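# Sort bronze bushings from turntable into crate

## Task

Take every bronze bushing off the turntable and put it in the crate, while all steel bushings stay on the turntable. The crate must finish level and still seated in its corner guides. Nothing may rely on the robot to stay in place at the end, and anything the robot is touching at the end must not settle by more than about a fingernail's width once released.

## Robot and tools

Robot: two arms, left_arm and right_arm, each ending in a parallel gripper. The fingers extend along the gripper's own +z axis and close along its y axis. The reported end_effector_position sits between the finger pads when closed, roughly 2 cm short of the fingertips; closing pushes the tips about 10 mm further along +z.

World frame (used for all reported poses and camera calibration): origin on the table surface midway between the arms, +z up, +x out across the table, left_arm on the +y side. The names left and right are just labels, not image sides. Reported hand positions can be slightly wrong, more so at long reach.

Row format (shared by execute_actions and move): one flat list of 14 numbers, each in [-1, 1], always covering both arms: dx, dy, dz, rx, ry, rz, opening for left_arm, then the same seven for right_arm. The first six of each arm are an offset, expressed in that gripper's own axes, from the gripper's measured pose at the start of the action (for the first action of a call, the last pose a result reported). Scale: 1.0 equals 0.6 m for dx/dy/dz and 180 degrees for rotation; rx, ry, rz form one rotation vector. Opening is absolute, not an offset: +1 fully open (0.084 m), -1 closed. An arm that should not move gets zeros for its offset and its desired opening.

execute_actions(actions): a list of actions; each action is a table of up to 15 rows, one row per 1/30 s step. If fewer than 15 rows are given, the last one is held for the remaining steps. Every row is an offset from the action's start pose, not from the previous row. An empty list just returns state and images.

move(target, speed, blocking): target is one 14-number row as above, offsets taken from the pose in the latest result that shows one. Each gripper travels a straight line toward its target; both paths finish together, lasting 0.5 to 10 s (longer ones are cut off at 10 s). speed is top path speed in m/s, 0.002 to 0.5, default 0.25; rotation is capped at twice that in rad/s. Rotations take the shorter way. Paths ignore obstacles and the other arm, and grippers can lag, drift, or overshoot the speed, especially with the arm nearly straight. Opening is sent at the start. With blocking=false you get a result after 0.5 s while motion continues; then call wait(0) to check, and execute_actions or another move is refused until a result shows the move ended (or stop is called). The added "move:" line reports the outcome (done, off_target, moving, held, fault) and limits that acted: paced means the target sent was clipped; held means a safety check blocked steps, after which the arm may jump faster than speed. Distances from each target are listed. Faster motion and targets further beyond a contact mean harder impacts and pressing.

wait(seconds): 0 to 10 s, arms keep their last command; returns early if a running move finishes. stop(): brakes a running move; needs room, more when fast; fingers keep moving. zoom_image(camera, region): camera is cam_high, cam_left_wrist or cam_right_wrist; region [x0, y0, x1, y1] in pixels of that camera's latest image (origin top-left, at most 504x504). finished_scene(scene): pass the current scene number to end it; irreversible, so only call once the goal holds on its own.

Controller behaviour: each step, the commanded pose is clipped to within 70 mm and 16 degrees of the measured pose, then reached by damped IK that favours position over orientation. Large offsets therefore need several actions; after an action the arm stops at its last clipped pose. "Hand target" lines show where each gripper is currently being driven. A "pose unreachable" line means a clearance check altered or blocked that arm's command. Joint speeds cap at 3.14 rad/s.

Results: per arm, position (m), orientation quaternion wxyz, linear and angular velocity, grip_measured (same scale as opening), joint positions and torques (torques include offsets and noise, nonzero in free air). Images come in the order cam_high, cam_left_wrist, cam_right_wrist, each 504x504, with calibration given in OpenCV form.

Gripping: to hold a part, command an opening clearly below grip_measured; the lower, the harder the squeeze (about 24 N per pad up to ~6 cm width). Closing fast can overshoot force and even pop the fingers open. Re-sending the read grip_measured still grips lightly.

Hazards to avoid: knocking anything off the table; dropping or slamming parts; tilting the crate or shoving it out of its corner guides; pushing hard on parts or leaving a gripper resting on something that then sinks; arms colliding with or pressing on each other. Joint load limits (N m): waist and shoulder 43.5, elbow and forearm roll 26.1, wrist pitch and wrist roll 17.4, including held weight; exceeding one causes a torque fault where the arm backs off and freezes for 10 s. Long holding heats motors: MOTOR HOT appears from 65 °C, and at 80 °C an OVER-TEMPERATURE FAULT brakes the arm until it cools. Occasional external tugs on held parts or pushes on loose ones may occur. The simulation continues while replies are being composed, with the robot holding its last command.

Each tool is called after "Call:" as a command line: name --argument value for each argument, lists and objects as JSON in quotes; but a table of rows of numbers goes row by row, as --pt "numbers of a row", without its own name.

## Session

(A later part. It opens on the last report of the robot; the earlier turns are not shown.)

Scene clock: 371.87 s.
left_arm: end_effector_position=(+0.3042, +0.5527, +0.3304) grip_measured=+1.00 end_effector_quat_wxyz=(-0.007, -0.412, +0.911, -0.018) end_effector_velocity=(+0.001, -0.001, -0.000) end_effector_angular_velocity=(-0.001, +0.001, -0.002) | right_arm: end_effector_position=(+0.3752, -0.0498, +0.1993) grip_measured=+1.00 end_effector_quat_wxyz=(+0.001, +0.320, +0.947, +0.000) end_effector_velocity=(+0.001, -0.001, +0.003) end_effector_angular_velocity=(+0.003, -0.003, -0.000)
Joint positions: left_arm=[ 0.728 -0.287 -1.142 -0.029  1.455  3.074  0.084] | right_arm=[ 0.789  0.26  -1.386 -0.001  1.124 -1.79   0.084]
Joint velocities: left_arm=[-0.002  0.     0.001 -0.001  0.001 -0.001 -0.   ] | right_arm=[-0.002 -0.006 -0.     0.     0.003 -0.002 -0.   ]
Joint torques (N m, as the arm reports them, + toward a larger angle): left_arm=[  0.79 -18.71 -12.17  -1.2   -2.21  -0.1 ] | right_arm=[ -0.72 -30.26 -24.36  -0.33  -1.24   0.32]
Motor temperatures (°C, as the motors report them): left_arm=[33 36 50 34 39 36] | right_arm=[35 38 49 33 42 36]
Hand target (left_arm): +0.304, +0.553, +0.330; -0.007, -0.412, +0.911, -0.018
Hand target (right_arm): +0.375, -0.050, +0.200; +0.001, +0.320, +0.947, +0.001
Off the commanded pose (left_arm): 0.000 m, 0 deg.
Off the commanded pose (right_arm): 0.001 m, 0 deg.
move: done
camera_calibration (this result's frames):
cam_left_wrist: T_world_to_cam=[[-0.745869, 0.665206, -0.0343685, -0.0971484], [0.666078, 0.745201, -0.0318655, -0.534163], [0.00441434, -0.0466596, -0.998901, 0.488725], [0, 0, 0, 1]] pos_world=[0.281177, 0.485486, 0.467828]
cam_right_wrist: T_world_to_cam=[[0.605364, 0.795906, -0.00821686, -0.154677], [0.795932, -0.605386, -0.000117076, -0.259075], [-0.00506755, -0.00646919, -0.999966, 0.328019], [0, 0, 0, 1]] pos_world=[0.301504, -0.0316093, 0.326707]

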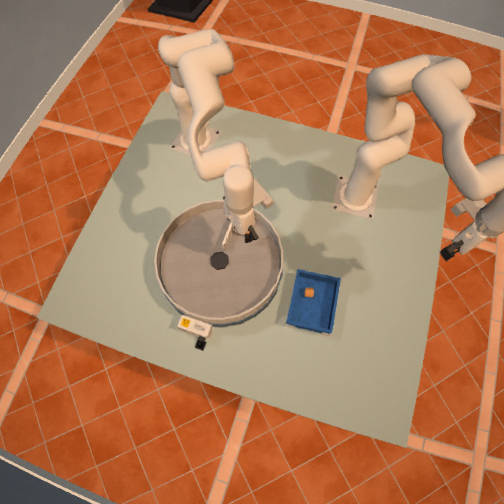

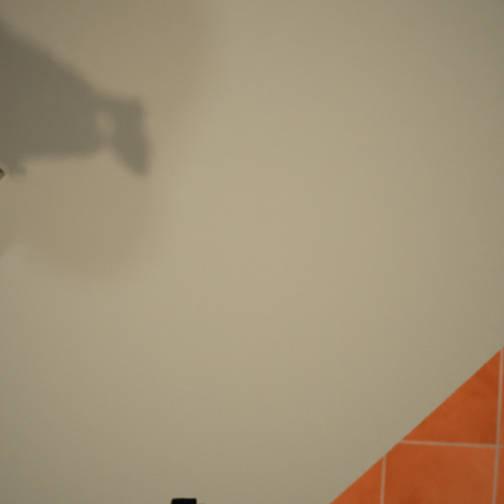

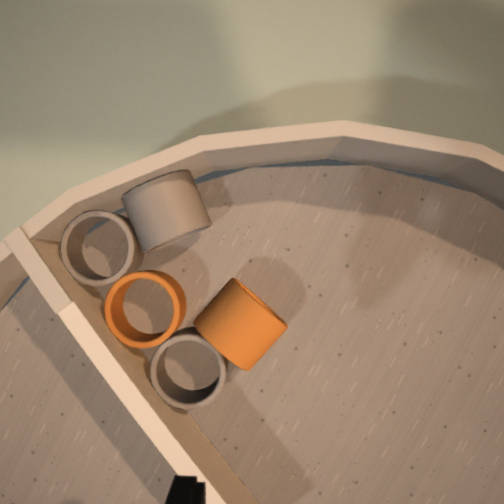

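Call:
move --target '[0,0,0,0,0,0,1,0.0625,-0.0607,0.132,0,0,0.228,0.05]' --speed 0.2

Call:
move --target '[0,0,0,0,0,0,1,0,0,0.067,0,0,0,0.05]' --speed 0.05

Call:
execute_actions --actions '[[[0,0,0,0,0,0,1,0,0,0,0,0,0,-1]],[[0,0,0,0,0,0,1,0,0,0,0,0,0,-1]],[[0,0,0,0,0,0,1,0,0,-0.05,0,0,0,-1]]]'

Scene clock: 383.63 s.
left_arm: end_effector_position=(+0.3042, +0.5527, +0.3304) grip_measured=+1.00 end_effector_quat_wxyz=(-0.007, -0.412, +0.911, -0.018) end_effector_velocity=(+0.000, -0.000, -0.000) end_effector_angular_velocity=(-0.000, +0.001, -0.002) | right_arm: end_effector_position=(+0.3234, -0.0561, +0.1203) grip_measured=+0.04 end_effector_quat_wxyz=(+0.000, +0.631, +0.775, +0.001) end_effector_velocity=(-0.001, -0.001, -0.002) end_effector_angular_velocity=(-0.003, -0.001, -0.007)
Joint positions: left_arm=[ 0.728 -0.287 -1.142 -0.029  1.455  3.074  0.084] | right_arm=[ 0.845  0.215 -1.084 -0.001  0.867 -1.017  0.046]
Joint velocities: left_arm=[-0.001  0.     0.001  0.     0.     0.    -0.   ] | right_arm=[ 0.001 -0.     0.005 -0.003 -0.004  0.01  -0.   ]
Joint torques (N m, as the arm reports them, + toward a larger angle): left_arm=[  0.25 -18.92 -12.31  -1.11  -2.2    0.22] | right_arm=[ -0.73 -27.74 -22.82  -0.11  -1.41   0.22]
Motor temperatures (°C, as the motors report them): left_arm=[33 36 50 34 39 36] | right_arm=[35 37 49 33 42 36]
Hand target (left_arm): +0.304, +0.553, +0.330; -0.007, -0.412, +0.911, -0.018
Hand target (right_arm): +0.323, -0.056, +0.120; +0.000, +0.632, +0.775, +0.001
Off the commanded pose (left_arm): 0.000 m, 0 deg.
Off the commanded pose (right_arm): 0.000 m, 0 deg.
move: done
camera_calibration (this result's frames):
cam_left_wrist: T_world_to_cam=[[-0.745869, 0.665206, -0.0343684, -0.0971484], [0.666078, 0.745201, -0.0318655, -0.534163], [0.00441424, -0.0466596, -0.998901, 0.488725], [0, 0, 0, 1]] pos_world=[0.281177, 0.485486, 0.467828]
cam_right_wrist: T_world_to_cam=[[0.979014, 0.203651, -0.00759242, -0.273071], [0.203643, -0.979044, -0.00178311, -0.0509137], [-0.00779644, 0.000199544, -0.99997, 0.250034], [0, 0, 0, 1]] pos_world=[0.279658, 0.00571452, 0.247862]

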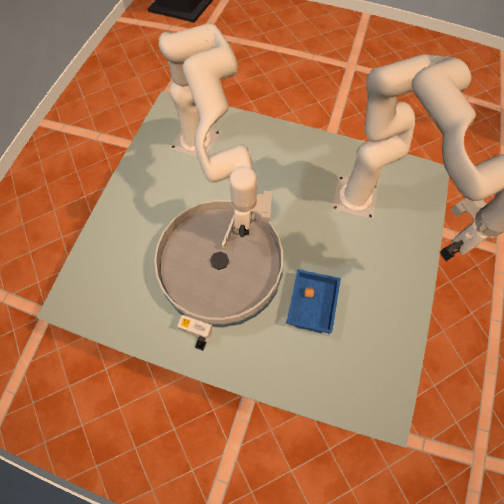

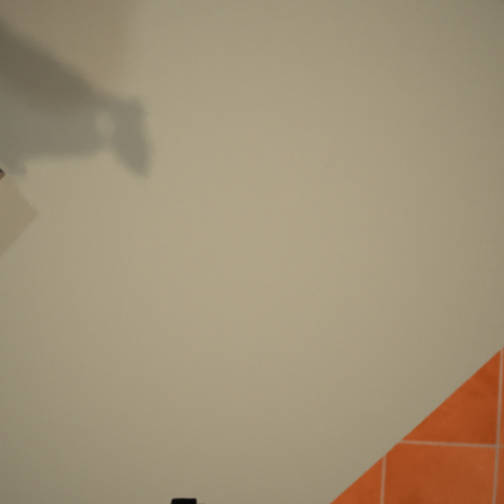

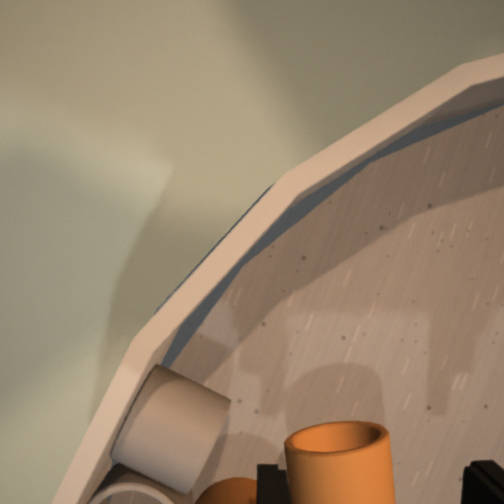

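Scene clock: 384.83 s.
left_arm: end_effector_position=(+0.3042, +0.5527, +0.3304) grip_measured=+1.00 end_effector_quat_wxyz=(-0.007, -0.412, +0.911, -0.018) end_effector_velocity=(+0.000, +0.000, +0.001) end_effector_angular_velocity=(+0.001, -0.001, +0.001) | right_arm: end_effector_position=(+0.3230, -0.0554, +0.0802) grip_measured=+0.04 end_effector_quat_wxyz=(+0.000, +0.631, +0.776, +0.001) end_effector_velocity=(+0.003, -0.001, +0.003) end_effector_angular_velocity=(+0.002, -0.004, -0.003)
Joint positions: left_arm=[ 0.728 -0.287 -1.142 -0.029  1.455  3.074  0.084] | right_arm=[ 0.847  0.286 -1.05  -0.     0.762 -1.017  0.046]
Joint velocities: left_arm=[ 0.001  0.    -0.001 -0.001 -0.    -0.001 -0.   ] | right_arm=[-0.005 -0.003 -0.003 -0.002  0.002  0.    -0.   ]
Joint torques (N m, as the arm reports them, + toward a larger angle): left_arm=[  0.55 -18.53 -12.47  -1.43  -2.18   0.23] | right_arm=[ -5.95 -25.74 -15.26  -2.21   0.96  -0.04]
Motor temperatures (°C, as the motors report them): left_arm=[33 36 50 34 39 36] | right_arm=[35 37 49 33 42 36]
Hand target (left_arm): +0.304, +0.553, +0.330; -0.007, -0.412, +0.911, -0.018
Hand target (right_arm): +0.323, -0.056, +0.080; +0.000, +0.631, +0.775, +0.001
Off the commanded pose (left_arm): 0.000 m, 0 deg.
Off the commanded pose (right_arm): 0.001 m, 0 deg.
move: done
camera_calibration (this result's frames):
cam_left_wrist: T_world_to_cam=[[-0.745868, 0.665206, -0.0343684, -0.0971486], [0.666079, 0.7452, -0.0318656, -0.534162], [0.00441417, -0.0466597, -0.998901, 0.488725], [0, 0, 0, 1]] pos_world=[0.281177, 0.485486, 0.467828]
cam_right_wrist: T_world_to_cam=[[0.978861, 0.204396, -0.00726782, -0.273118], [0.204383, -0.978888, -0.00255329, -0.0503565], [-0.00763626, 0.0010139, -0.99997, 0.20988], [0, 0, 0, 1]] pos_world=[0.27924, 0.00631816, 0.20776]

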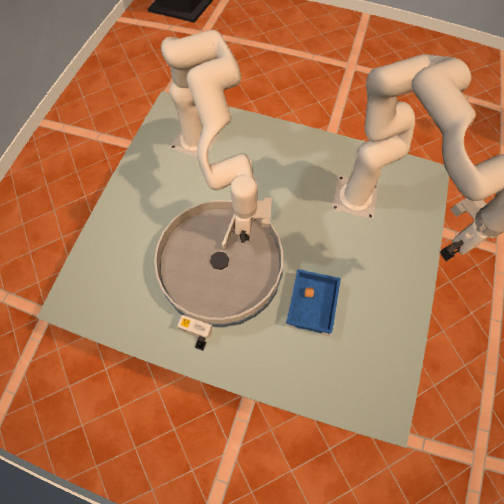

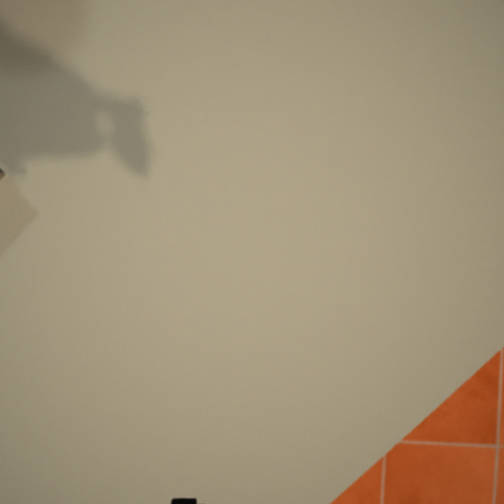

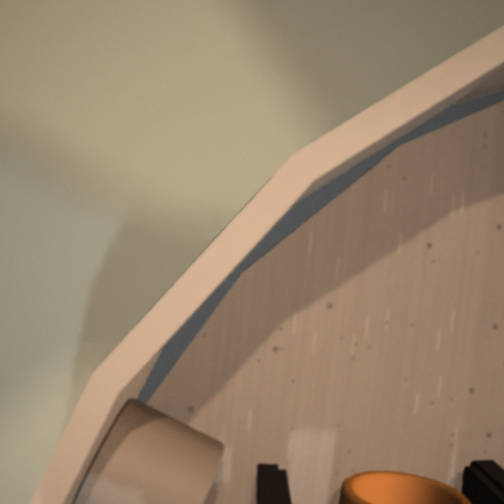

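Scene clock: 386.33 s.
left_arm: end_effector_position=(+0.3042, +0.5527, +0.3304) grip_measured=+1.00 end_effector_quat_wxyz=(-0.007, -0.412, +0.911, -0.018) end_effector_velocity=(+0.000, -0.000, +0.000) end_effector_angular_velocity=(-0.000, +0.000, -0.002) | right_arm: end_effector_position=(+0.3226, -0.0566, +0.1087) grip_measured=-0.29 end_effector_quat_wxyz=(+0.000, +0.631, +0.775, -0.001) end_effector_velocity=(+0.003, +0.005, +0.007) end_effector_angular_velocity=(+0.011, -0.011, +0.002)
Joint positions: left_arm=[ 0.728 -0.287 -1.142 -0.029  1.455  3.074  0.084] | right_arm=[ 0.846  0.233 -1.072 -0.001  0.84  -1.017  0.031]
Joint velocities: left_arm=[-0.001  0.    -0.     0.     0.001  0.001  0.   ] | right_arm=[ 0.003 -0.007 -0.011  0.     0.002  0.    -0.   ]
Joint torques (N m, as the arm reports them, + toward a larger angle): left_arm=[  0.25 -19.06 -12.2   -1.67  -2.3    0.22] | right_arm=[ -0.75 -28.01 -22.53  -0.24  -1.4    0.14]
Motor temperatures (°C, as the motors report them): left_arm=[33 36 50 34 39 36] | right_arm=[35 37 49 33 42 36]
Hand target (left_arm): +0.304, +0.553, +0.330; -0.007, -0.412, +0.911, -0.018
Hand target (right_arm): +0.323, -0.056, +0.110; +0.000, +0.631, +0.776, +0.000
Off the commanded pose (left_arm): 0.000 m, 0 deg.
Off the commanded pose (right_arm): 0.001 m, 0 deg.
camera_calibration (this result's frames):
cam_left_wrist: T_world_to_cam=[[-0.745868, 0.665206, -0.0343687, -0.0971486], [0.666079, 0.7452, -0.0318657, -0.534162], [0.0044143, -0.0466599, -0.998901, 0.488725], [0, 0, 0, 1]] pos_world=[0.281177, 0.485486, 0.467828]
cam_right_wrist: T_world_to_cam=[[0.978963, 0.203771, -0.0104394, -0.271911], [0.20378, -0.979017, -0.000159048, -0.051508], [-0.0102528, -0.00197164, -0.999945, 0.239045], [0, 0, 0, 1]] pos_world=[0.279138, 0.0054515, 0.236185]

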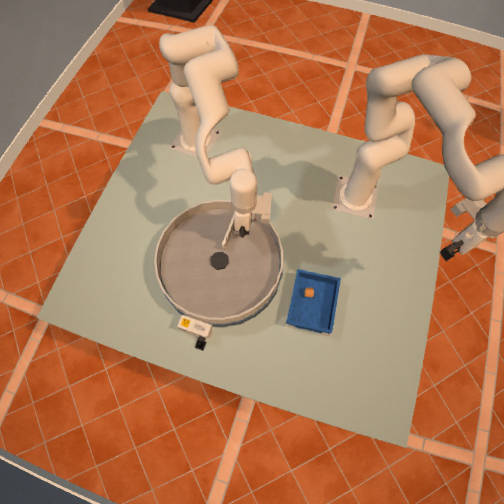

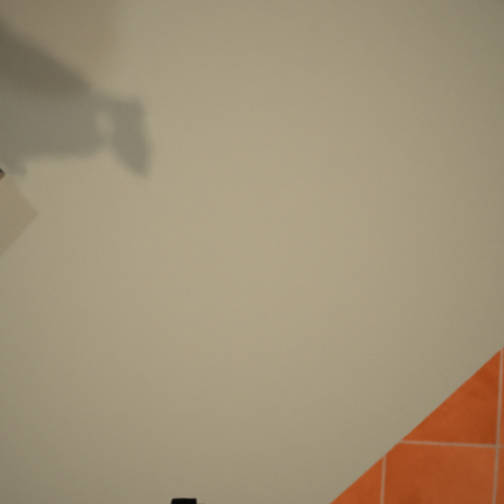

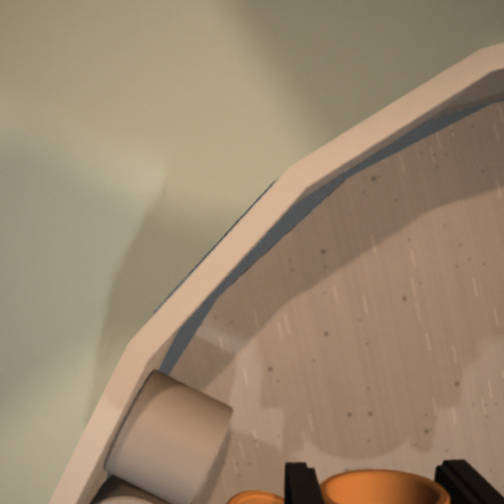

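Call:
move --target '[0,0,0,0,0,0,1,0,0,-0.152,0,0,0,-1]' --speed 0.2

Call:
move --target '[0,0,0,0,0,0,1,0.444,0.292,0,0,0,0,-1]' --speed 0.25

Scene clock: 392.77 s.
left_arm: end_effector_position=(+0.3042, +0.5527, +0.3304) grip_measured=+1.00 end_effector_quat_wxyz=(-0.007, -0.412, +0.911, -0.018) end_effector_velocity=(+0.001, -0.001, -0.000) end_effector_angular_velocity=(+0.000, -0.000, -0.002) | right_arm: end_effector_position=(+0.3225, -0.0567, +0.1987) grip_measured=-0.29 end_effector_quat_wxyz=(+0.000, +0.631, +0.775, -0.002) end_effector_velocity=(+0.002, +0.002, +0.007) end_effector_angular_velocity=(+0.007, -0.007, -0.000)
Joint positions: left_arm=[ 0.728 -0.287 -1.142 -0.029  1.455  3.074  0.084] | right_arm=[ 0.846  0.116 -1.196 -0.001  1.084 -1.017  0.031]
Joint velocities: left_arm=[-0.002  0.     0.     0.    -0.001 -0.     0.   ] | right_arm=[ 0.    -0.005 -0.012  0.     0.007  0.    -0.   ]
Joint torques (N m, as the arm reports them, + toward a larger angle): left_arm=[ -0.48 -18.77 -12.43  -1.23  -2.19   0.19] | right_arm=[ -0.93 -27.16 -24.32  -0.38  -1.31   0.14]
Motor temperatures (°C, as the motors report them): left_arm=[33 36 50 34 39 36] | right_arm=[35 37 49 33 42 36]
Hand target (left_arm): +0.304, +0.553, +0.330; -0.007, -0.412, +0.911, -0.018
Hand target (right_arm): +0.323, -0.056, +0.200; +0.000, +0.631, +0.775, -0.001
Off the commanded pose (left_arm): 0.000 m, 0 deg.
Off the commanded pose (right_arm): 0.001 m, 0 deg.
move: done
camera_calibration (this result's frames):
cam_left_wrist: T_world_to_cam=[[-0.745868, 0.665206, -0.0343687, -0.0971487], [0.666079, 0.7452, -0.0318656, -0.534162], [0.00441439, -0.0466598, -0.998901, 0.488725], [0, 0, 0, 1]] pos_world=[0.281177, 0.485486, 0.467828]
cam_right_wrist: T_world_to_cam=[[0.978978, 0.203619, -0.0119147, -0.270641], [0.203643, -0.979045, 0.000852254, -0.0517243], [-0.0114915, -0.00326068, -0.999929, 0.329397], [0, 0, 0, 1]] pos_world=[0.27927, 0.00554126, 0.326193]

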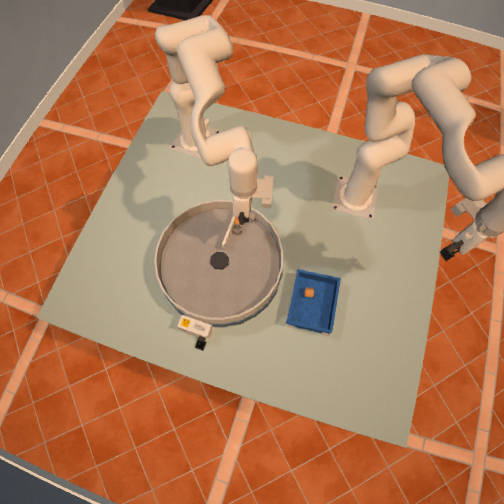

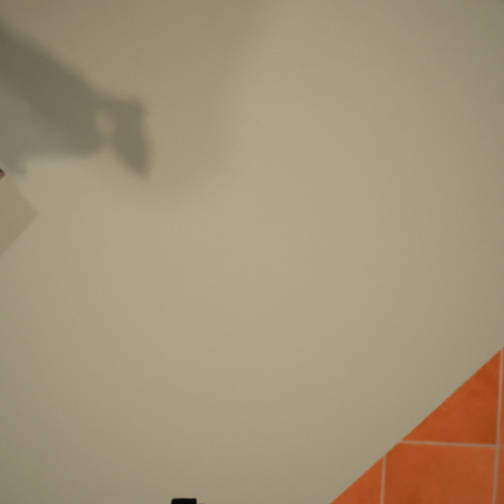

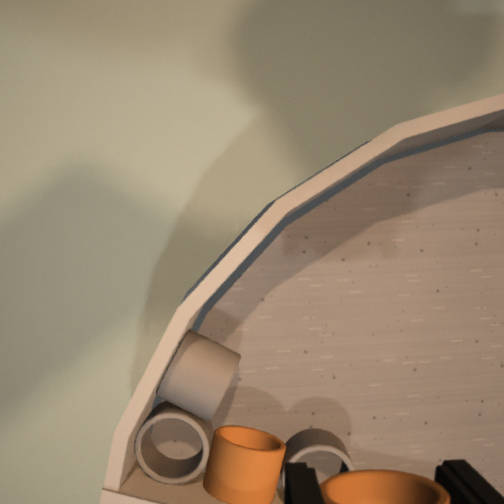

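Scene clock: 394.73 s.
left_arm: end_effector_position=(+0.3042, +0.5527, +0.3304) grip_measured=+1.00 end_effector_quat_wxyz=(-0.007, -0.412, +0.911, -0.018) end_effector_velocity=(+0.000, -0.000, -0.000) end_effector_angular_velocity=(-0.000, +0.000, +0.000) | right_arm: end_effector_position=(+0.4393, +0.2394, +0.1982) grip_measured=-0.29 end_effector_quat_wxyz=(-0.008, +0.618, +0.758, +0.209) end_effector_velocity=(+0.000, +0.001, -0.005) end_effector_angular_velocity=(+0.001, +0.002, -0.002)
Joint positions: left_arm=[ 0.728 -0.287 -1.142 -0.029  1.455  3.074  0.084] | right_arm=[ 1.015  1.16  -2.695 -0.     1.113 -0.848  0.031]
Joint velocities: left_arm=[-0.    -0.     0.001 -0.    -0.001 -0.    -0.   ] | right_arm=[ 0.     0.008  0.     0.001 -0.008  0.002  0.   ]
Joint torques (N m, as the arm reports them, + toward a larger angle): left_arm=[  0.18 -18.73 -12.42  -1.18  -2.     0.04] | right_arm=[ -0.63 -44.44 -25.56  -0.4   -2.     0.29]
Motor temperatures (°C, as the motors report them): left_arm=[33 36 50 34 39 36] | right_arm=[35 37 49 33 42 36]
Hand target (left_arm): +0.304, +0.553, +0.330; -0.007, -0.412, +0.911, -0.018
Hand target (right_arm): +0.439, +0.240, +0.198; -0.008, +0.618, +0.758, +0.209
Off the commanded pose (left_arm): 0.000 m, 0 deg.
Off the commanded pose (right_arm): 0.001 m, 24 deg; orientation clipped at the last step of the last action.
elbow stopped short (right arm): the move would have taken joint 3 (elbow) straighter than the controller allows; a more bent joint 3 avoids this.
move: off_target (right_arm); limits=paced
camera_calibration (this result's frames):
cam_left_wrist: T_world_to_cam=[[-0.745868, 0.665206, -0.0343687, -0.0971487], [0.666079, 0.7452, -0.0318656, -0.534162], [0.00441432, -0.0466598, -0.998901, 0.488725], [0, 0, 0, 1]] pos_world=[0.281177, 0.485486, 0.467828]
cam_right_wrist: T_world_to_cam=[[0.941879, 0.153943, 0.298606, -0.47858], [0.238511, -0.932373, -0.27165, 0.241949], [0.236594, 0.327082, -0.914899, 0.126297], [0, 0, 0, 1]] pos_world=[0.363175, 0.257951, 0.324181]

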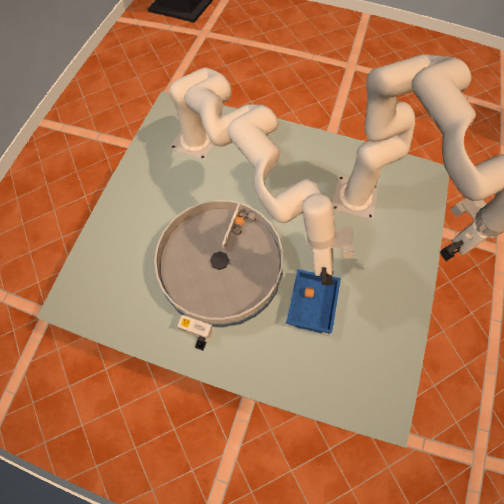

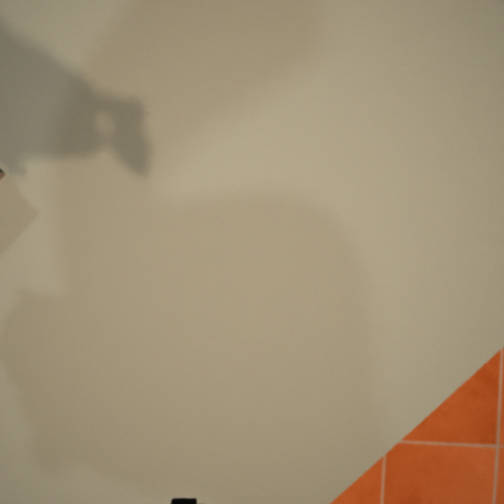

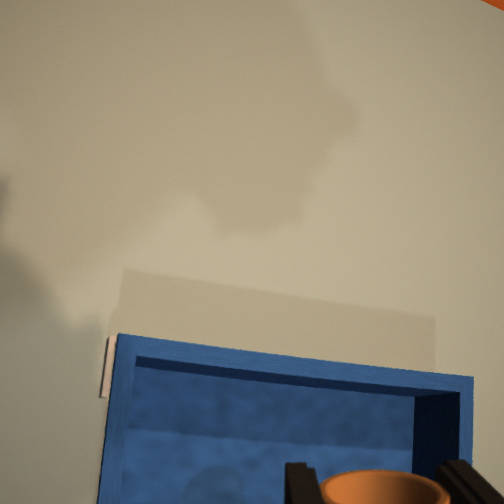

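Call:
move --target '[0,0,0,0,0,0,1,-0.066,-0.051,0.137,0,0,0,-1]' --speed 0.15

Call:
execute_actions --actions '[[[0,0,0,0,0,0,1,0,0,0,0,0,0,1]],[[0,0,0,0,0,0,1,0,0,0,0,0,0,1]]]'

Scene clock: 401.80 s.
left_arm: end_effector_position=(+0.3042, +0.5527, +0.3304) grip_measured=+1.00 end_effector_quat_wxyz=(-0.007, -0.412, +0.911, -0.018) end_effector_velocity=(+0.000, -0.000, +0.000) end_effector_angular_velocity=(-0.000, -0.000, +0.000) | right_arm: end_effector_position=(+0.4400, +0.2247, +0.1038) grip_measured=-0.29 end_effector_quat_wxyz=(-0.008, +0.617, +0.758, +0.209) end_effector_velocity=(-0.001, -0.002, -0.008) end_effector_angular_velocity=(-0.003, -0.001, +0.002)
Joint positions: left_arm=[ 0.728 -0.287 -1.142 -0.029  1.455  3.074  0.084] | right_arm=[ 1.002  1.027 -2.186  0.008  0.737 -0.866  0.031]
Joint velocities: left_arm=[-0.  0. -0. -0.  0. -0. -0.] | right_arm=[-0.001 -0.002  0.026 -0.002 -0.023 -0.002 -0.   ]
Joint torques (N m, as the arm reports them, + toward a larger angle): left_arm=[  0.27 -18.37 -12.52  -1.1   -2.05   0.27] | right_arm=[ -0.6  -43.74 -26.01  -0.39  -2.23   0.2 ]
Motor temperatures (°C, as the motors report them): left_arm=[33 36 50 34 39 36] | right_arm=[35 38 50 33 42 36]
Hand target (left_arm): +0.304, +0.553, +0.330; -0.007, -0.412, +0.911, -0.018
Hand target (right_arm): +0.440, +0.224, +0.103; -0.008, +0.617, +0.758, +0.209
Off the commanded pose (left_arm): 0.000 m, 0 deg.
Off the commanded pose (right_arm): 0.001 m, 0 deg.
move: done
camera_calibration (this result's frames):
cam_left_wrist: T_world_to_cam=[[-0.745868, 0.665206, -0.0343687, -0.0971487], [0.666079, 0.7452, -0.0318658, -0.534162], [0.00441427, -0.04666, -0.998901, 0.488726], [0, 0, 0, 1]] pos_world=[0.281177, 0.485486, 0.467828]
cam_right_wrist: T_world_to_cam=[[0.941803, 0.154151, 0.29874, -0.448854], [0.238795, -0.932266, -0.271767, 0.20228], [0.236612, 0.327288, -0.914821, 0.0445013], [0, 0, 0, 1]] pos_world=[0.363899, 0.243206, 0.229774]

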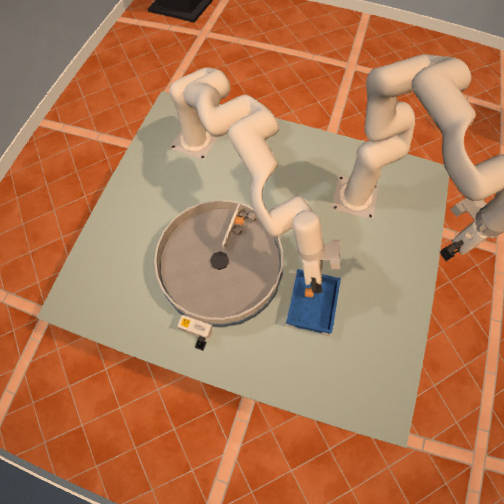

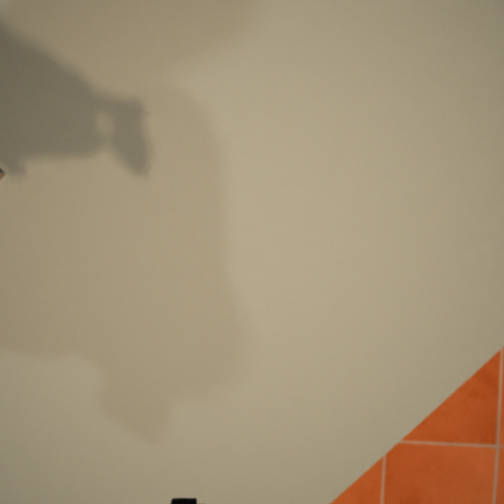

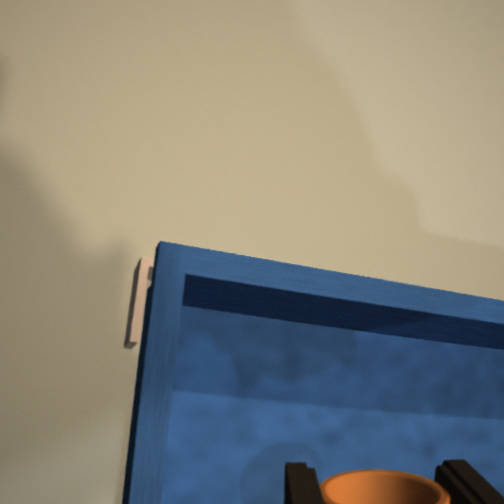

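Scene clock: 402.80 s.
left_arm: end_effector_position=(+0.3042, +0.5527, +0.3304) grip_measured=+1.00 end_effector_quat_wxyz=(-0.007, -0.412, +0.911, -0.018) end_effector_velocity=(+0.000, -0.000, +0.000) end_effector_angular_velocity=(+0.000, -0.000, +0.000) | right_arm: end_effector_position=(+0.4400, +0.2247, +0.1038) grip_measured=+1.00 end_effector_quat_wxyz=(-0.008, +0.617, +0.758, +0.209) end_effector_velocity=(+0.000, +0.000, +0.000) end_effector_angular_velocity=(+0.000, -0.000, -0.000)
Joint positions: left_arm=[ 0.728 -0.287 -1.142 -0.029  1.455  3.074  0.084] | right_arm=[ 1.002  1.027 -2.186  0.008  0.737 -0.866  0.084]
Joint velocities: left_arm=[-0.  0. -0. -0. -0. -0.  0.] | right_arm=[-0. -0. -0.  0.  0.  0. -0.]
Joint torques (N m, as the arm reports them, + toward a larger angle): left_arm=[ -0.11 -19.02 -12.52  -1.28  -2.09   0.15] | right_arm=[ -0.41 -43.39 -25.41  -0.49  -2.14   0.29]
Motor temperatures (°C, as the motors report them): left_arm=[33 36 50 34 39 36] | right_arm=[35 38 50 33 42 36]
Hand target (left_arm): +0.304, +0.553, +0.330; -0.007, -0.412, +0.911, -0.018
Hand target (right_arm): +0.440, +0.225, +0.104; -0.008, +0.617, +0.758, +0.209
Off the commanded pose (left_arm): 0.000 m, 0 deg.
Off the commanded pose (right_arm): 0.000 m, 0 deg.
camera_calibration (this result's frames):
cam_left_wrist: T_world_to_cam=[[-0.745868, 0.665206, -0.0343685, -0.0971488], [0.666079, 0.7452, -0.0318661, -0.534162], [0.00441391, -0.0466601, -0.998901, 0.488726], [0, 0, 0, 1]] pos_world=[0.281177, 0.485486, 0.467828]
cam_right_wrist: T_world_to_cam=[[0.941802, 0.154152, 0.29874, -0.448853], [0.238796, -0.932266, -0.271768, 0.202281], [0.236612, 0.327289, -0.914821, 0.0445003], [0, 0, 0, 1]] pos_world=[0.363898, 0.243206, 0.229774]

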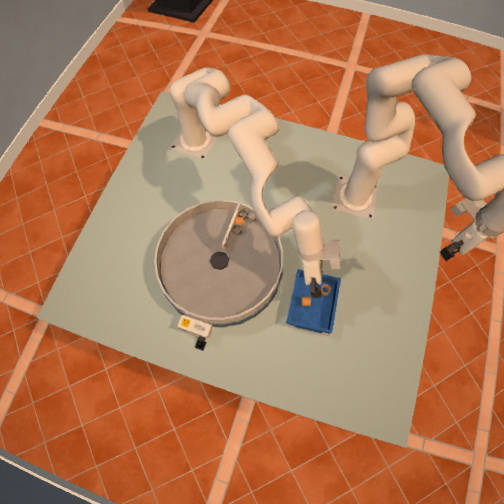

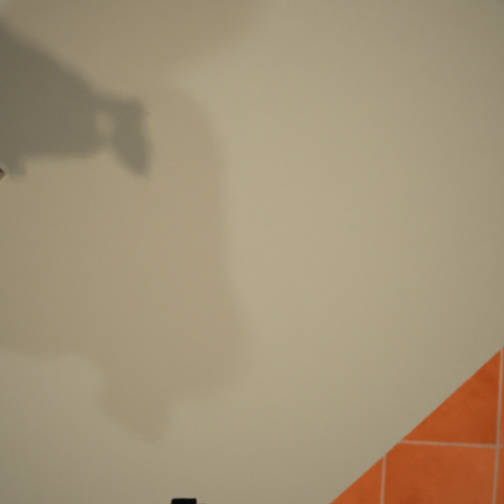

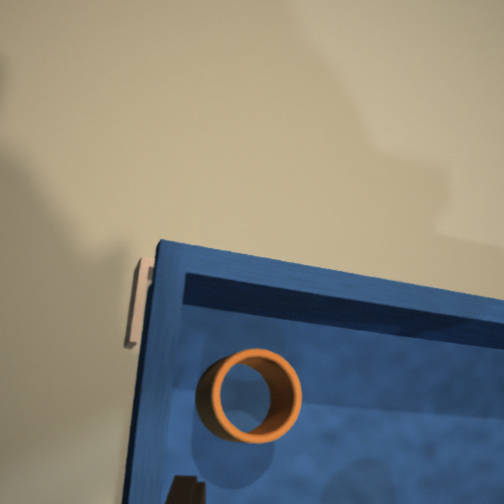

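Call:
move --target '[0,0,0,0,0,0,1,-0.441,-0.189,-0.368,0.0978,-0.0889,0,1]' --speed 0.25

Scene clock: 413.23 s.
left_arm: end_effector_position=(+0.3042, +0.5527, +0.3304) grip_measured=+1.00 end_effector_quat_wxyz=(-0.007, -0.412, +0.911, -0.018) end_effector_velocity=(-0.000, -0.000, -0.000) end_effector_angular_velocity=(-0.001, +0.001, -0.001) | right_arm: end_effector_position=(+0.3424, -0.1116, +0.1984) grip_measured=+1.00 end_effector_quat_wxyz=(+0.004, +0.632, +0.775, +0.003) end_effector_velocity=(+0.000, -0.001, +0.002) end_effector_angular_velocity=(+0.001, -0.003, -0.002)
Joint positions: left_arm=[ 0.728 -0.287 -1.142 -0.029  1.455  3.074  0.084] | right_arm=[ 0.736  0.041 -1.101 -0.006  1.052 -1.123  0.084]
Joint velocities: left_arm=[-0.001 -0.     0.     0.     0.001  0.     0.   ] | right_arm=[-0.003 -0.006  0.002 -0.001  0.001 -0.    -0.   ]
Joint torques (N m, as the arm reports them, + toward a larger angle): left_arm=[  0.36 -18.83 -12.06  -1.49  -2.24   0.1 ] | right_arm=[ -0.8  -24.79 -24.08  -0.44  -1.42   0.24]
Motor temperatures (°C, as the motors report them): left_arm=[33 36 50 34 39 36] | right_arm=[35 39 50 33 42 36]
Hand target (left_arm): +0.304, +0.553, +0.330; -0.007, -0.412, +0.911, -0.018
Hand target (right_arm): +0.342, -0.112, +0.199; +0.004, +0.632, +0.775, +0.003
Off the commanded pose (left_arm): 0.000 m, 0 deg.
Off the commanded pose (right_arm): 0.001 m, 0 deg.
move: done
camera_calibration (this result's frames):
cam_left_wrist: T_world_to_cam=[[-0.745868, 0.665206, -0.0343686, -0.0971488], [0.666079, 0.7452, -0.0318661, -0.534162], [0.00441395, -0.0466601, -0.998901, 0.488726], [0, 0, 0, 1]] pos_world=[0.281177, 0.485486, 0.467828]
cam_right_wrist: T_world_to_cam=[[0.979266, 0.202581, -0.000101612, -0.28149], [0.202581, -0.979266, 0.000126997, -0.108987], [-0.0000737777, -0.000144948, -1, 0.325582], [0, 0, 0, 1]] pos_world=[0.297756, -0.0496556, 0.325568]

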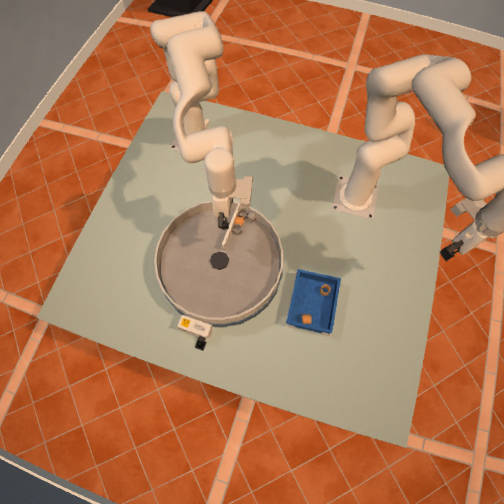

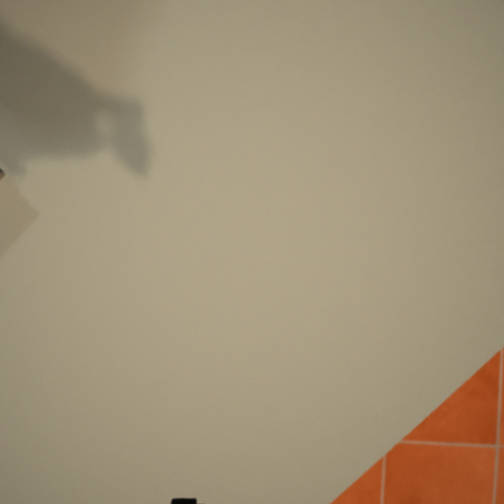

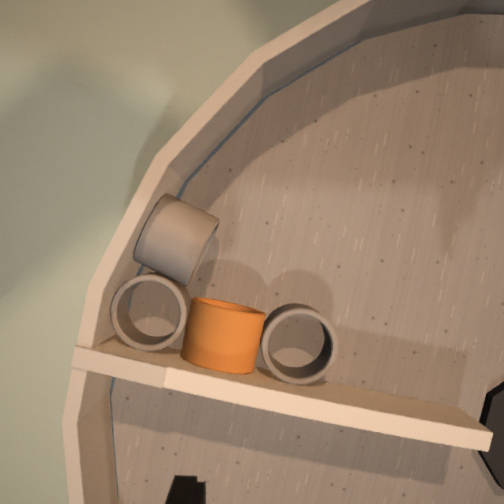

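Call:
move --target '[0,0,0,0,0,0,1,0.0556,-0.071,0.1307,0,0,0,-1]' --speed 0.2

Call:
move --target '[0,0,0,0,0,0,1,0,0,0.04,0,0,0,-1]' --speed 0.04

Call:
move --target '[0,0,0,0,0,0,1,0.0985,0.017,0.008,0,0,0,-1]' --speed 0.05

Scene clock: 427.47 s.
left_arm: end_effector_position=(+0.3042, +0.5527, +0.3304) grip_measured=+1.00 end_effector_quat_wxyz=(-0.007, -0.412, +0.911, -0.018) end_effector_velocity=(+0.000, +0.001, +0.001) end_effector_angular_velocity=(+0.002, -0.001, +0.001) | right_arm: end_effector_position=(+0.2949, -0.0875, +0.1202) grip_measured=-1.00 end_effector_quat_wxyz=(+0.003, +0.632, +0.775, +0.004) end_effector_velocity=(-0.002, -0.000, -0.004) end_effector_angular_velocity=(-0.003, +0.003, -0.000)
Joint positions: left_arm=[ 0.728 -0.287 -1.142 -0.029  1.455  3.074  0.084] | right_arm=[ 0.84   0.08  -0.906 -0.008  0.818 -1.016  0.   ]
Joint velocities: left_arm=[ 0.001  0.    -0.002  0.    -0.001  0.    -0.   ] | right_arm=[ 0.003  0.005  0.005 -0.    -0.006  0.003  0.   ]
Joint torques (N m, as the arm reports them, + toward a larger angle): left_arm=[  0.41 -18.89 -12.39  -1.4   -2.02   0.05] | right_arm=[ -0.92 -24.35 -22.52  -0.3   -1.34   0.33]
Motor temperatures (°C, as the motors report them): left_arm=[33 36 50 34 39 36] | right_arm=[35 37 50 33 42 36]
Hand target (left_arm): +0.304, +0.553, +0.330; -0.007, -0.412, +0.911, -0.018
Hand target (right_arm): +0.294, -0.088, +0.120; +0.003, +0.632, +0.775, +0.003
Off the commanded pose (left_arm): 0.000 m, 0 deg.
Off the commanded pose (right_arm): 0.001 m, 0 deg.
move: done
camera_calibration (this result's frames):
cam_left_wrist: T_world_to_cam=[[-0.745868, 0.665207, -0.0343686, -0.0971488], [0.666079, 0.7452, -0.0318661, -0.534162], [0.00441394, -0.0466601, -0.998901, 0.488726], [0, 0, 0, 1]] pos_world=[0.281177, 0.485486, 0.467828]
cam_right_wrist: T_world_to_cam=[[0.979292, 0.202454, 0.000670348, -0.239926], [0.202454, -0.979291, -0.000739744, -0.0756873], [0.000506702, 0.00086014, -1, 0.247336], [0, 0, 0, 1]] pos_world=[0.250156, -0.0257588, 0.247441]

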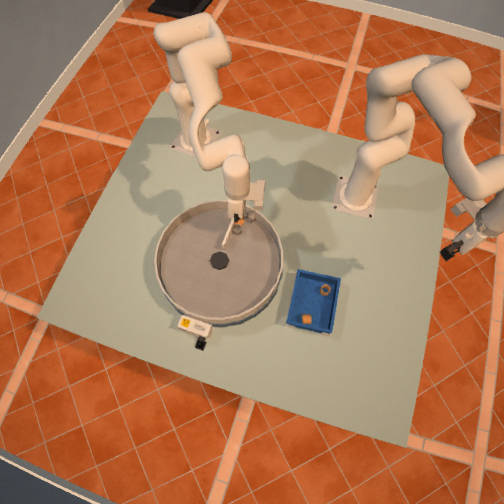

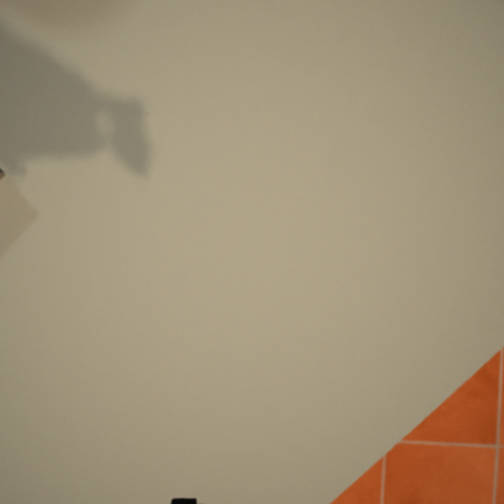

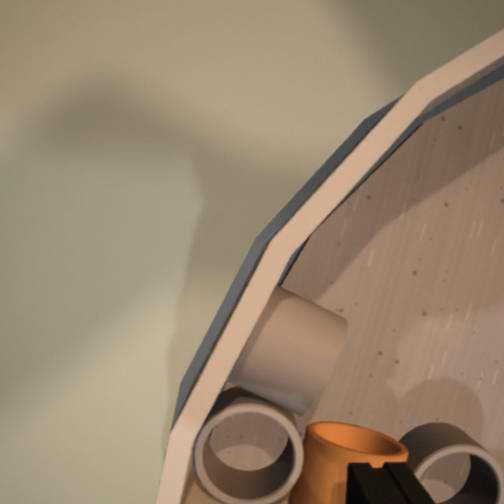

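Scene clock: 428.40 s.
left_arm: end_effector_position=(+0.3042, +0.5527, +0.3304) grip_measured=+1.00 end_effector_quat_wxyz=(-0.007, -0.412, +0.911, -0.018) end_effector_velocity=(-0.000, +0.000, +0.000) end_effector_angular_velocity=(-0.000, -0.000, +0.001) | right_arm: end_effector_position=(+0.3002, -0.0845, +0.1040) grip_measured=-1.00 end_effector_quat_wxyz=(+0.005, +0.632, +0.774, +0.013) end_effector_velocity=(-0.002, +0.008, -0.001) end_effector_angular_velocity=(+0.010, -0.002, +0.007)
Joint positions: left_arm=[ 0.728 -0.287 -1.142 -0.029  1.455  3.074  0.084] | right_arm=[ 0.837  0.117 -0.894 -0.01   0.75  -1.016  0.   ]
Joint velocities: left_arm=[ 0.001 -0.    -0.    -0.     0.    -0.001  0.   ] | right_arm=[ 0.014  0.008 -0.005  0.008 -0.012  0.001  0.   ]
Joint torques (N m, as the arm reports them, + toward a larger angle): left_arm=[  0.1  -18.34 -12.27  -1.33  -2.02   0.12] | right_arm=[ 2.81 -1.02  1.22  0.48  1.76  0.3 ]
Motor temperatures (°C, as the motors report them): left_arm=[33 36 50 34 39 36] | right_arm=[35 37 50 33 42 36]
Hand target (left_arm): +0.304, +0.553, +0.330; -0.007, -0.412, +0.911, -0.018
Hand target (right_arm): +0.295, -0.088, +0.096; +0.003, +0.632, +0.775, +0.004
Off the commanded pose (left_arm): 0.000 m, 0 deg.
Off the commanded pose (right_arm): 0.010 m, 1 deg.
move: off_target (right_arm)
camera_calibration (this result's frames):
cam_left_wrist: T_world_to_cam=[[-0.745868, 0.665207, -0.0343685, -0.097149], [0.666079, 0.7452, -0.0318662, -0.534162], [0.00441384, -0.0466601, -0.998901, 0.488726], [0, 0, 0, 1]] pos_world=[0.281177, 0.485486, 0.467828]
cam_right_wrist: T_world_to_cam=[[0.979489, 0.200797, 0.0167838, -0.247587], [0.200975, -0.979548, -0.00969662, -0.0724492], [0.0144935, 0.0128709, -0.999812, 0.227882], [0, 0, 0, 1]] pos_world=[0.253767, -0.0241857, 0.231293]

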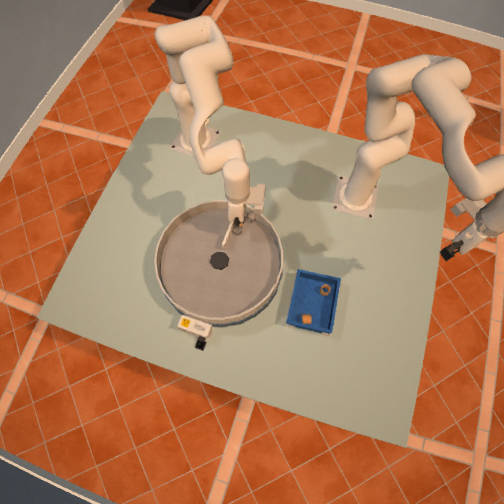

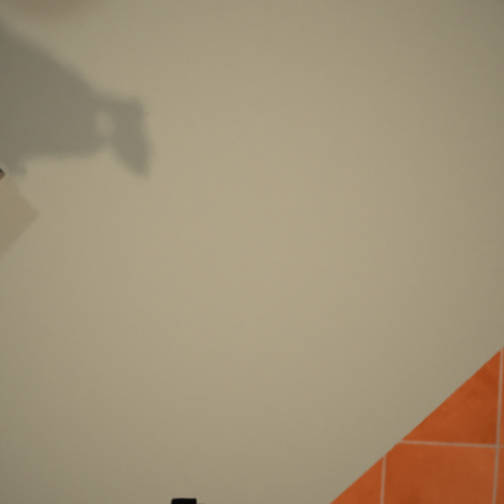

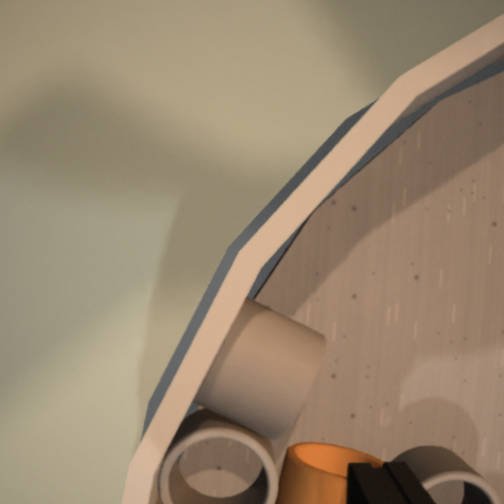

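Scene clock: 430.10 s.
left_arm: end_effector_position=(+0.3042, +0.5527, +0.3304) grip_measured=+1.00 end_effector_quat_wxyz=(-0.007, -0.412, +0.911, -0.018) end_effector_velocity=(+0.000, -0.000, +0.000) end_effector_angular_velocity=(+0.000, -0.001, -0.002) | right_arm: end_effector_position=(+0.2982, -0.0247, +0.0997) grip_measured=-1.00 end_effector_quat_wxyz=(+0.005, +0.633, +0.774, +0.012) end_effector_velocity=(+0.001, +0.001, +0.001) end_effector_angular_velocity=(+0.003, -0.003, -0.001)
Joint positions: left_arm=[ 0.728 -0.287 -1.142 -0.029  1.455  3.074  0.084] | right_arm=[ 0.928  0.249 -1.058 -0.012  0.784 -0.924  0.   ]
Joint velocities: left_arm=[-0.001 -0.    -0.    -0.    -0.     0.001 -0.   ] | right_arm=[ 0.     0.    -0.003 -0.    -0.002  0.001  0.   ]
Joint torques (N m, as the arm reports them, + toward a larger angle): left_arm=[  0.59 -18.52 -12.25  -1.4   -1.92   0.12] | right_arm=[ -0.39 -28.42 -22.24  -0.33  -1.44   0.3 ]
Motor temperatures (°C, as the motors report them): left_arm=[33 36 50 34 39 36] | right_arm=[35 37 49 33 42 36]
Hand target (left_arm): +0.304, +0.553, +0.330; -0.007, -0.412, +0.911, -0.018
Hand target (right_arm): +0.298, -0.025, +0.100; +0.005, +0.633, +0.774, +0.013
Off the commanded pose (left_arm): 0.000 m, 0 deg.
Off the commanded pose (right_arm): 0.000 m, 0 deg.
move: done
camera_calibration (this result's frames):
cam_left_wrist: T_world_to_cam=[[-0.745868, 0.665207, -0.0343685, -0.097149], [0.666079, 0.7452, -0.0318663, -0.534162], [0.00441371, -0.0466602, -0.998901, 0.488726], [0, 0, 0, 1]] pos_world=[0.281177, 0.485486, 0.467828]
cam_right_wrist: T_world_to_cam=[[0.979514, 0.200735, 0.0160348, -0.257537], [0.200899, -0.979567, -0.00936651, -0.0135637], [0.013827, 0.012396, -0.999828, 0.223042], [0, 0, 0, 1]] pos_world=[0.251902, 0.0356453, 0.227007]

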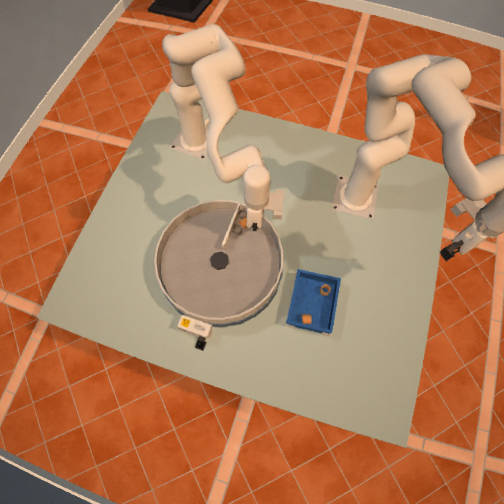

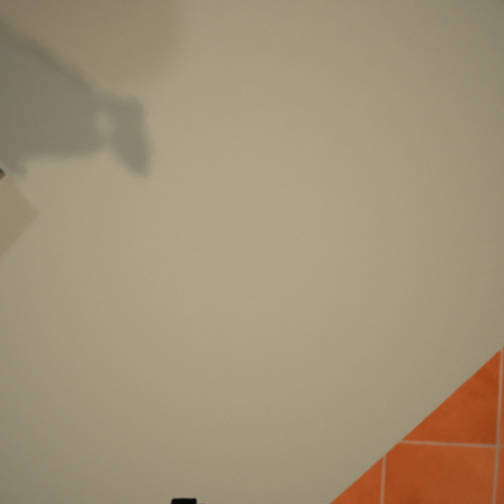

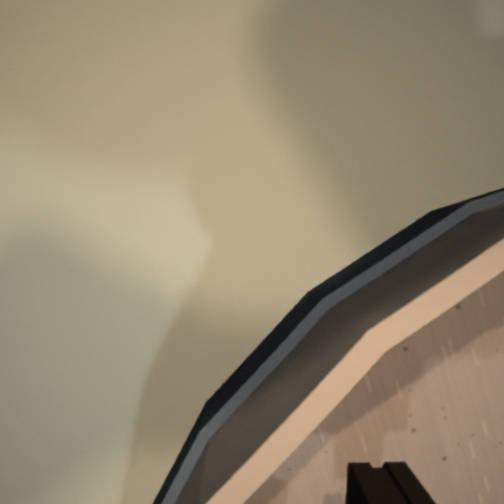

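Call:
move --target '[0,0,0,0,0,0,1,-0.157,0.043,-0.1645,0.0051,-0.003,0,1]' --speed 0.25

Scene clock: 438.27 s.
left_arm: end_effector_position=(+0.3042, +0.5527, +0.3304) grip_measured=+1.00 end_effector_quat_wxyz=(-0.007, -0.412, +0.911, -0.018) end_effector_velocity=(-0.000, +0.000, -0.000) end_effector_angular_velocity=(-0.000, +0.001, +0.001) | right_arm: end_effector_position=(+0.3399, -0.1128, +0.1974) grip_measured=+1.00 end_effector_quat_wxyz=(+0.004, +0.632, +0.775, +0.003) end_effector_velocity=(+0.002, -0.000, +0.005) end_effector_angular_velocity=(+0.005, -0.005, -0.001)
Joint positions: left_arm=[ 0.728 -0.287 -1.142 -0.029  1.455  3.074  0.084] | right_arm=[ 0.737  0.033 -1.089 -0.007  1.049 -1.12   0.084]
Joint velocities: left_arm=[ 0.001  0.     0.     0.     0.    -0.    -0.   ] | right_arm=[-0.004 -0.005 -0.007  0.001  0.004 -0.004 -0.   ]
Joint torques (N m, as the arm reports them, + toward a larger angle): left_arm=[  0.21 -18.45 -12.71  -1.3   -1.92   0.29] | right_arm=[ -0.79 -24.81 -23.91  -0.17  -1.4    0.1 ]
Motor temperatures (°C, as the motors report them): left_arm=[33 36 50 34 39 36] | right_arm=[35 37 49 33 42 36]
Hand target (left_arm): +0.304, +0.553, +0.330; -0.007, -0.412, +0.911, -0.018
Hand target (right_arm): +0.340, -0.113, +0.198; +0.004, +0.633, +0.774, +0.003
Off the commanded pose (left_arm): 0.000 m, 0 deg.
Off the commanded pose (right_arm): 0.001 m, 0 deg.
move: done
camera_calibration (this result's frames):
cam_left_wrist: T_world_to_cam=[[-0.745868, 0.665207, -0.0343684, -0.0971489], [0.666079, 0.7452, -0.0318663, -0.534162], [0.00441367, -0.0466602, -0.998901, 0.488726], [0, 0, 0, 1]] pos_world=[0.281177, 0.485486, 0.467828]
cam_right_wrist: T_world_to_cam=[[0.979588, 0.201015, -0.000926182, -0.278923], [0.201016, -0.979587, 0.00107603, -0.109394], [-0.000690977, -0.00124025, -0.999999, 0.324668], [0, 0, 0, 1]] pos_world=[0.295444, -0.0506904, 0.324527]

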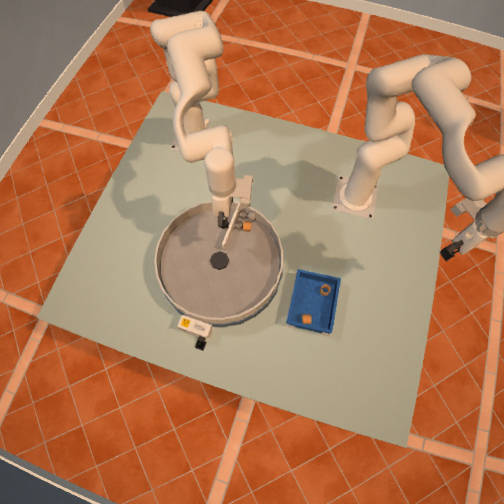

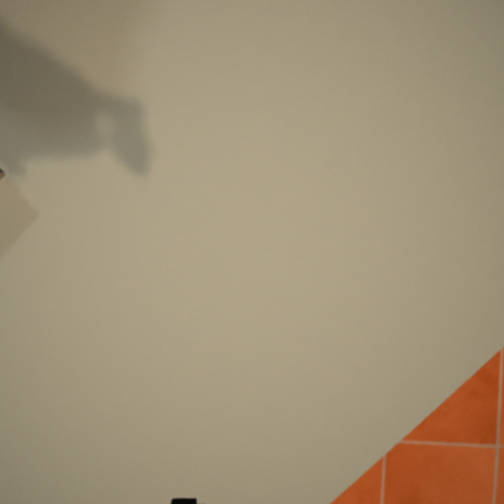

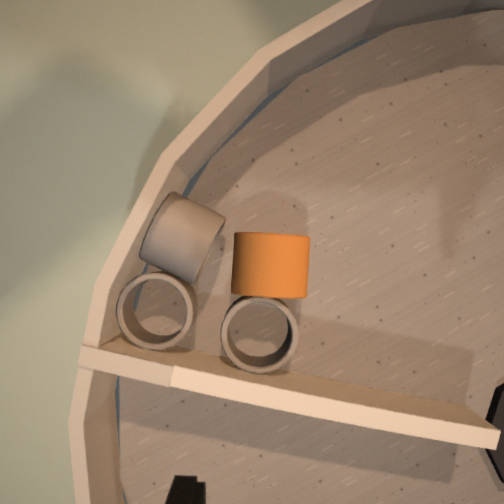

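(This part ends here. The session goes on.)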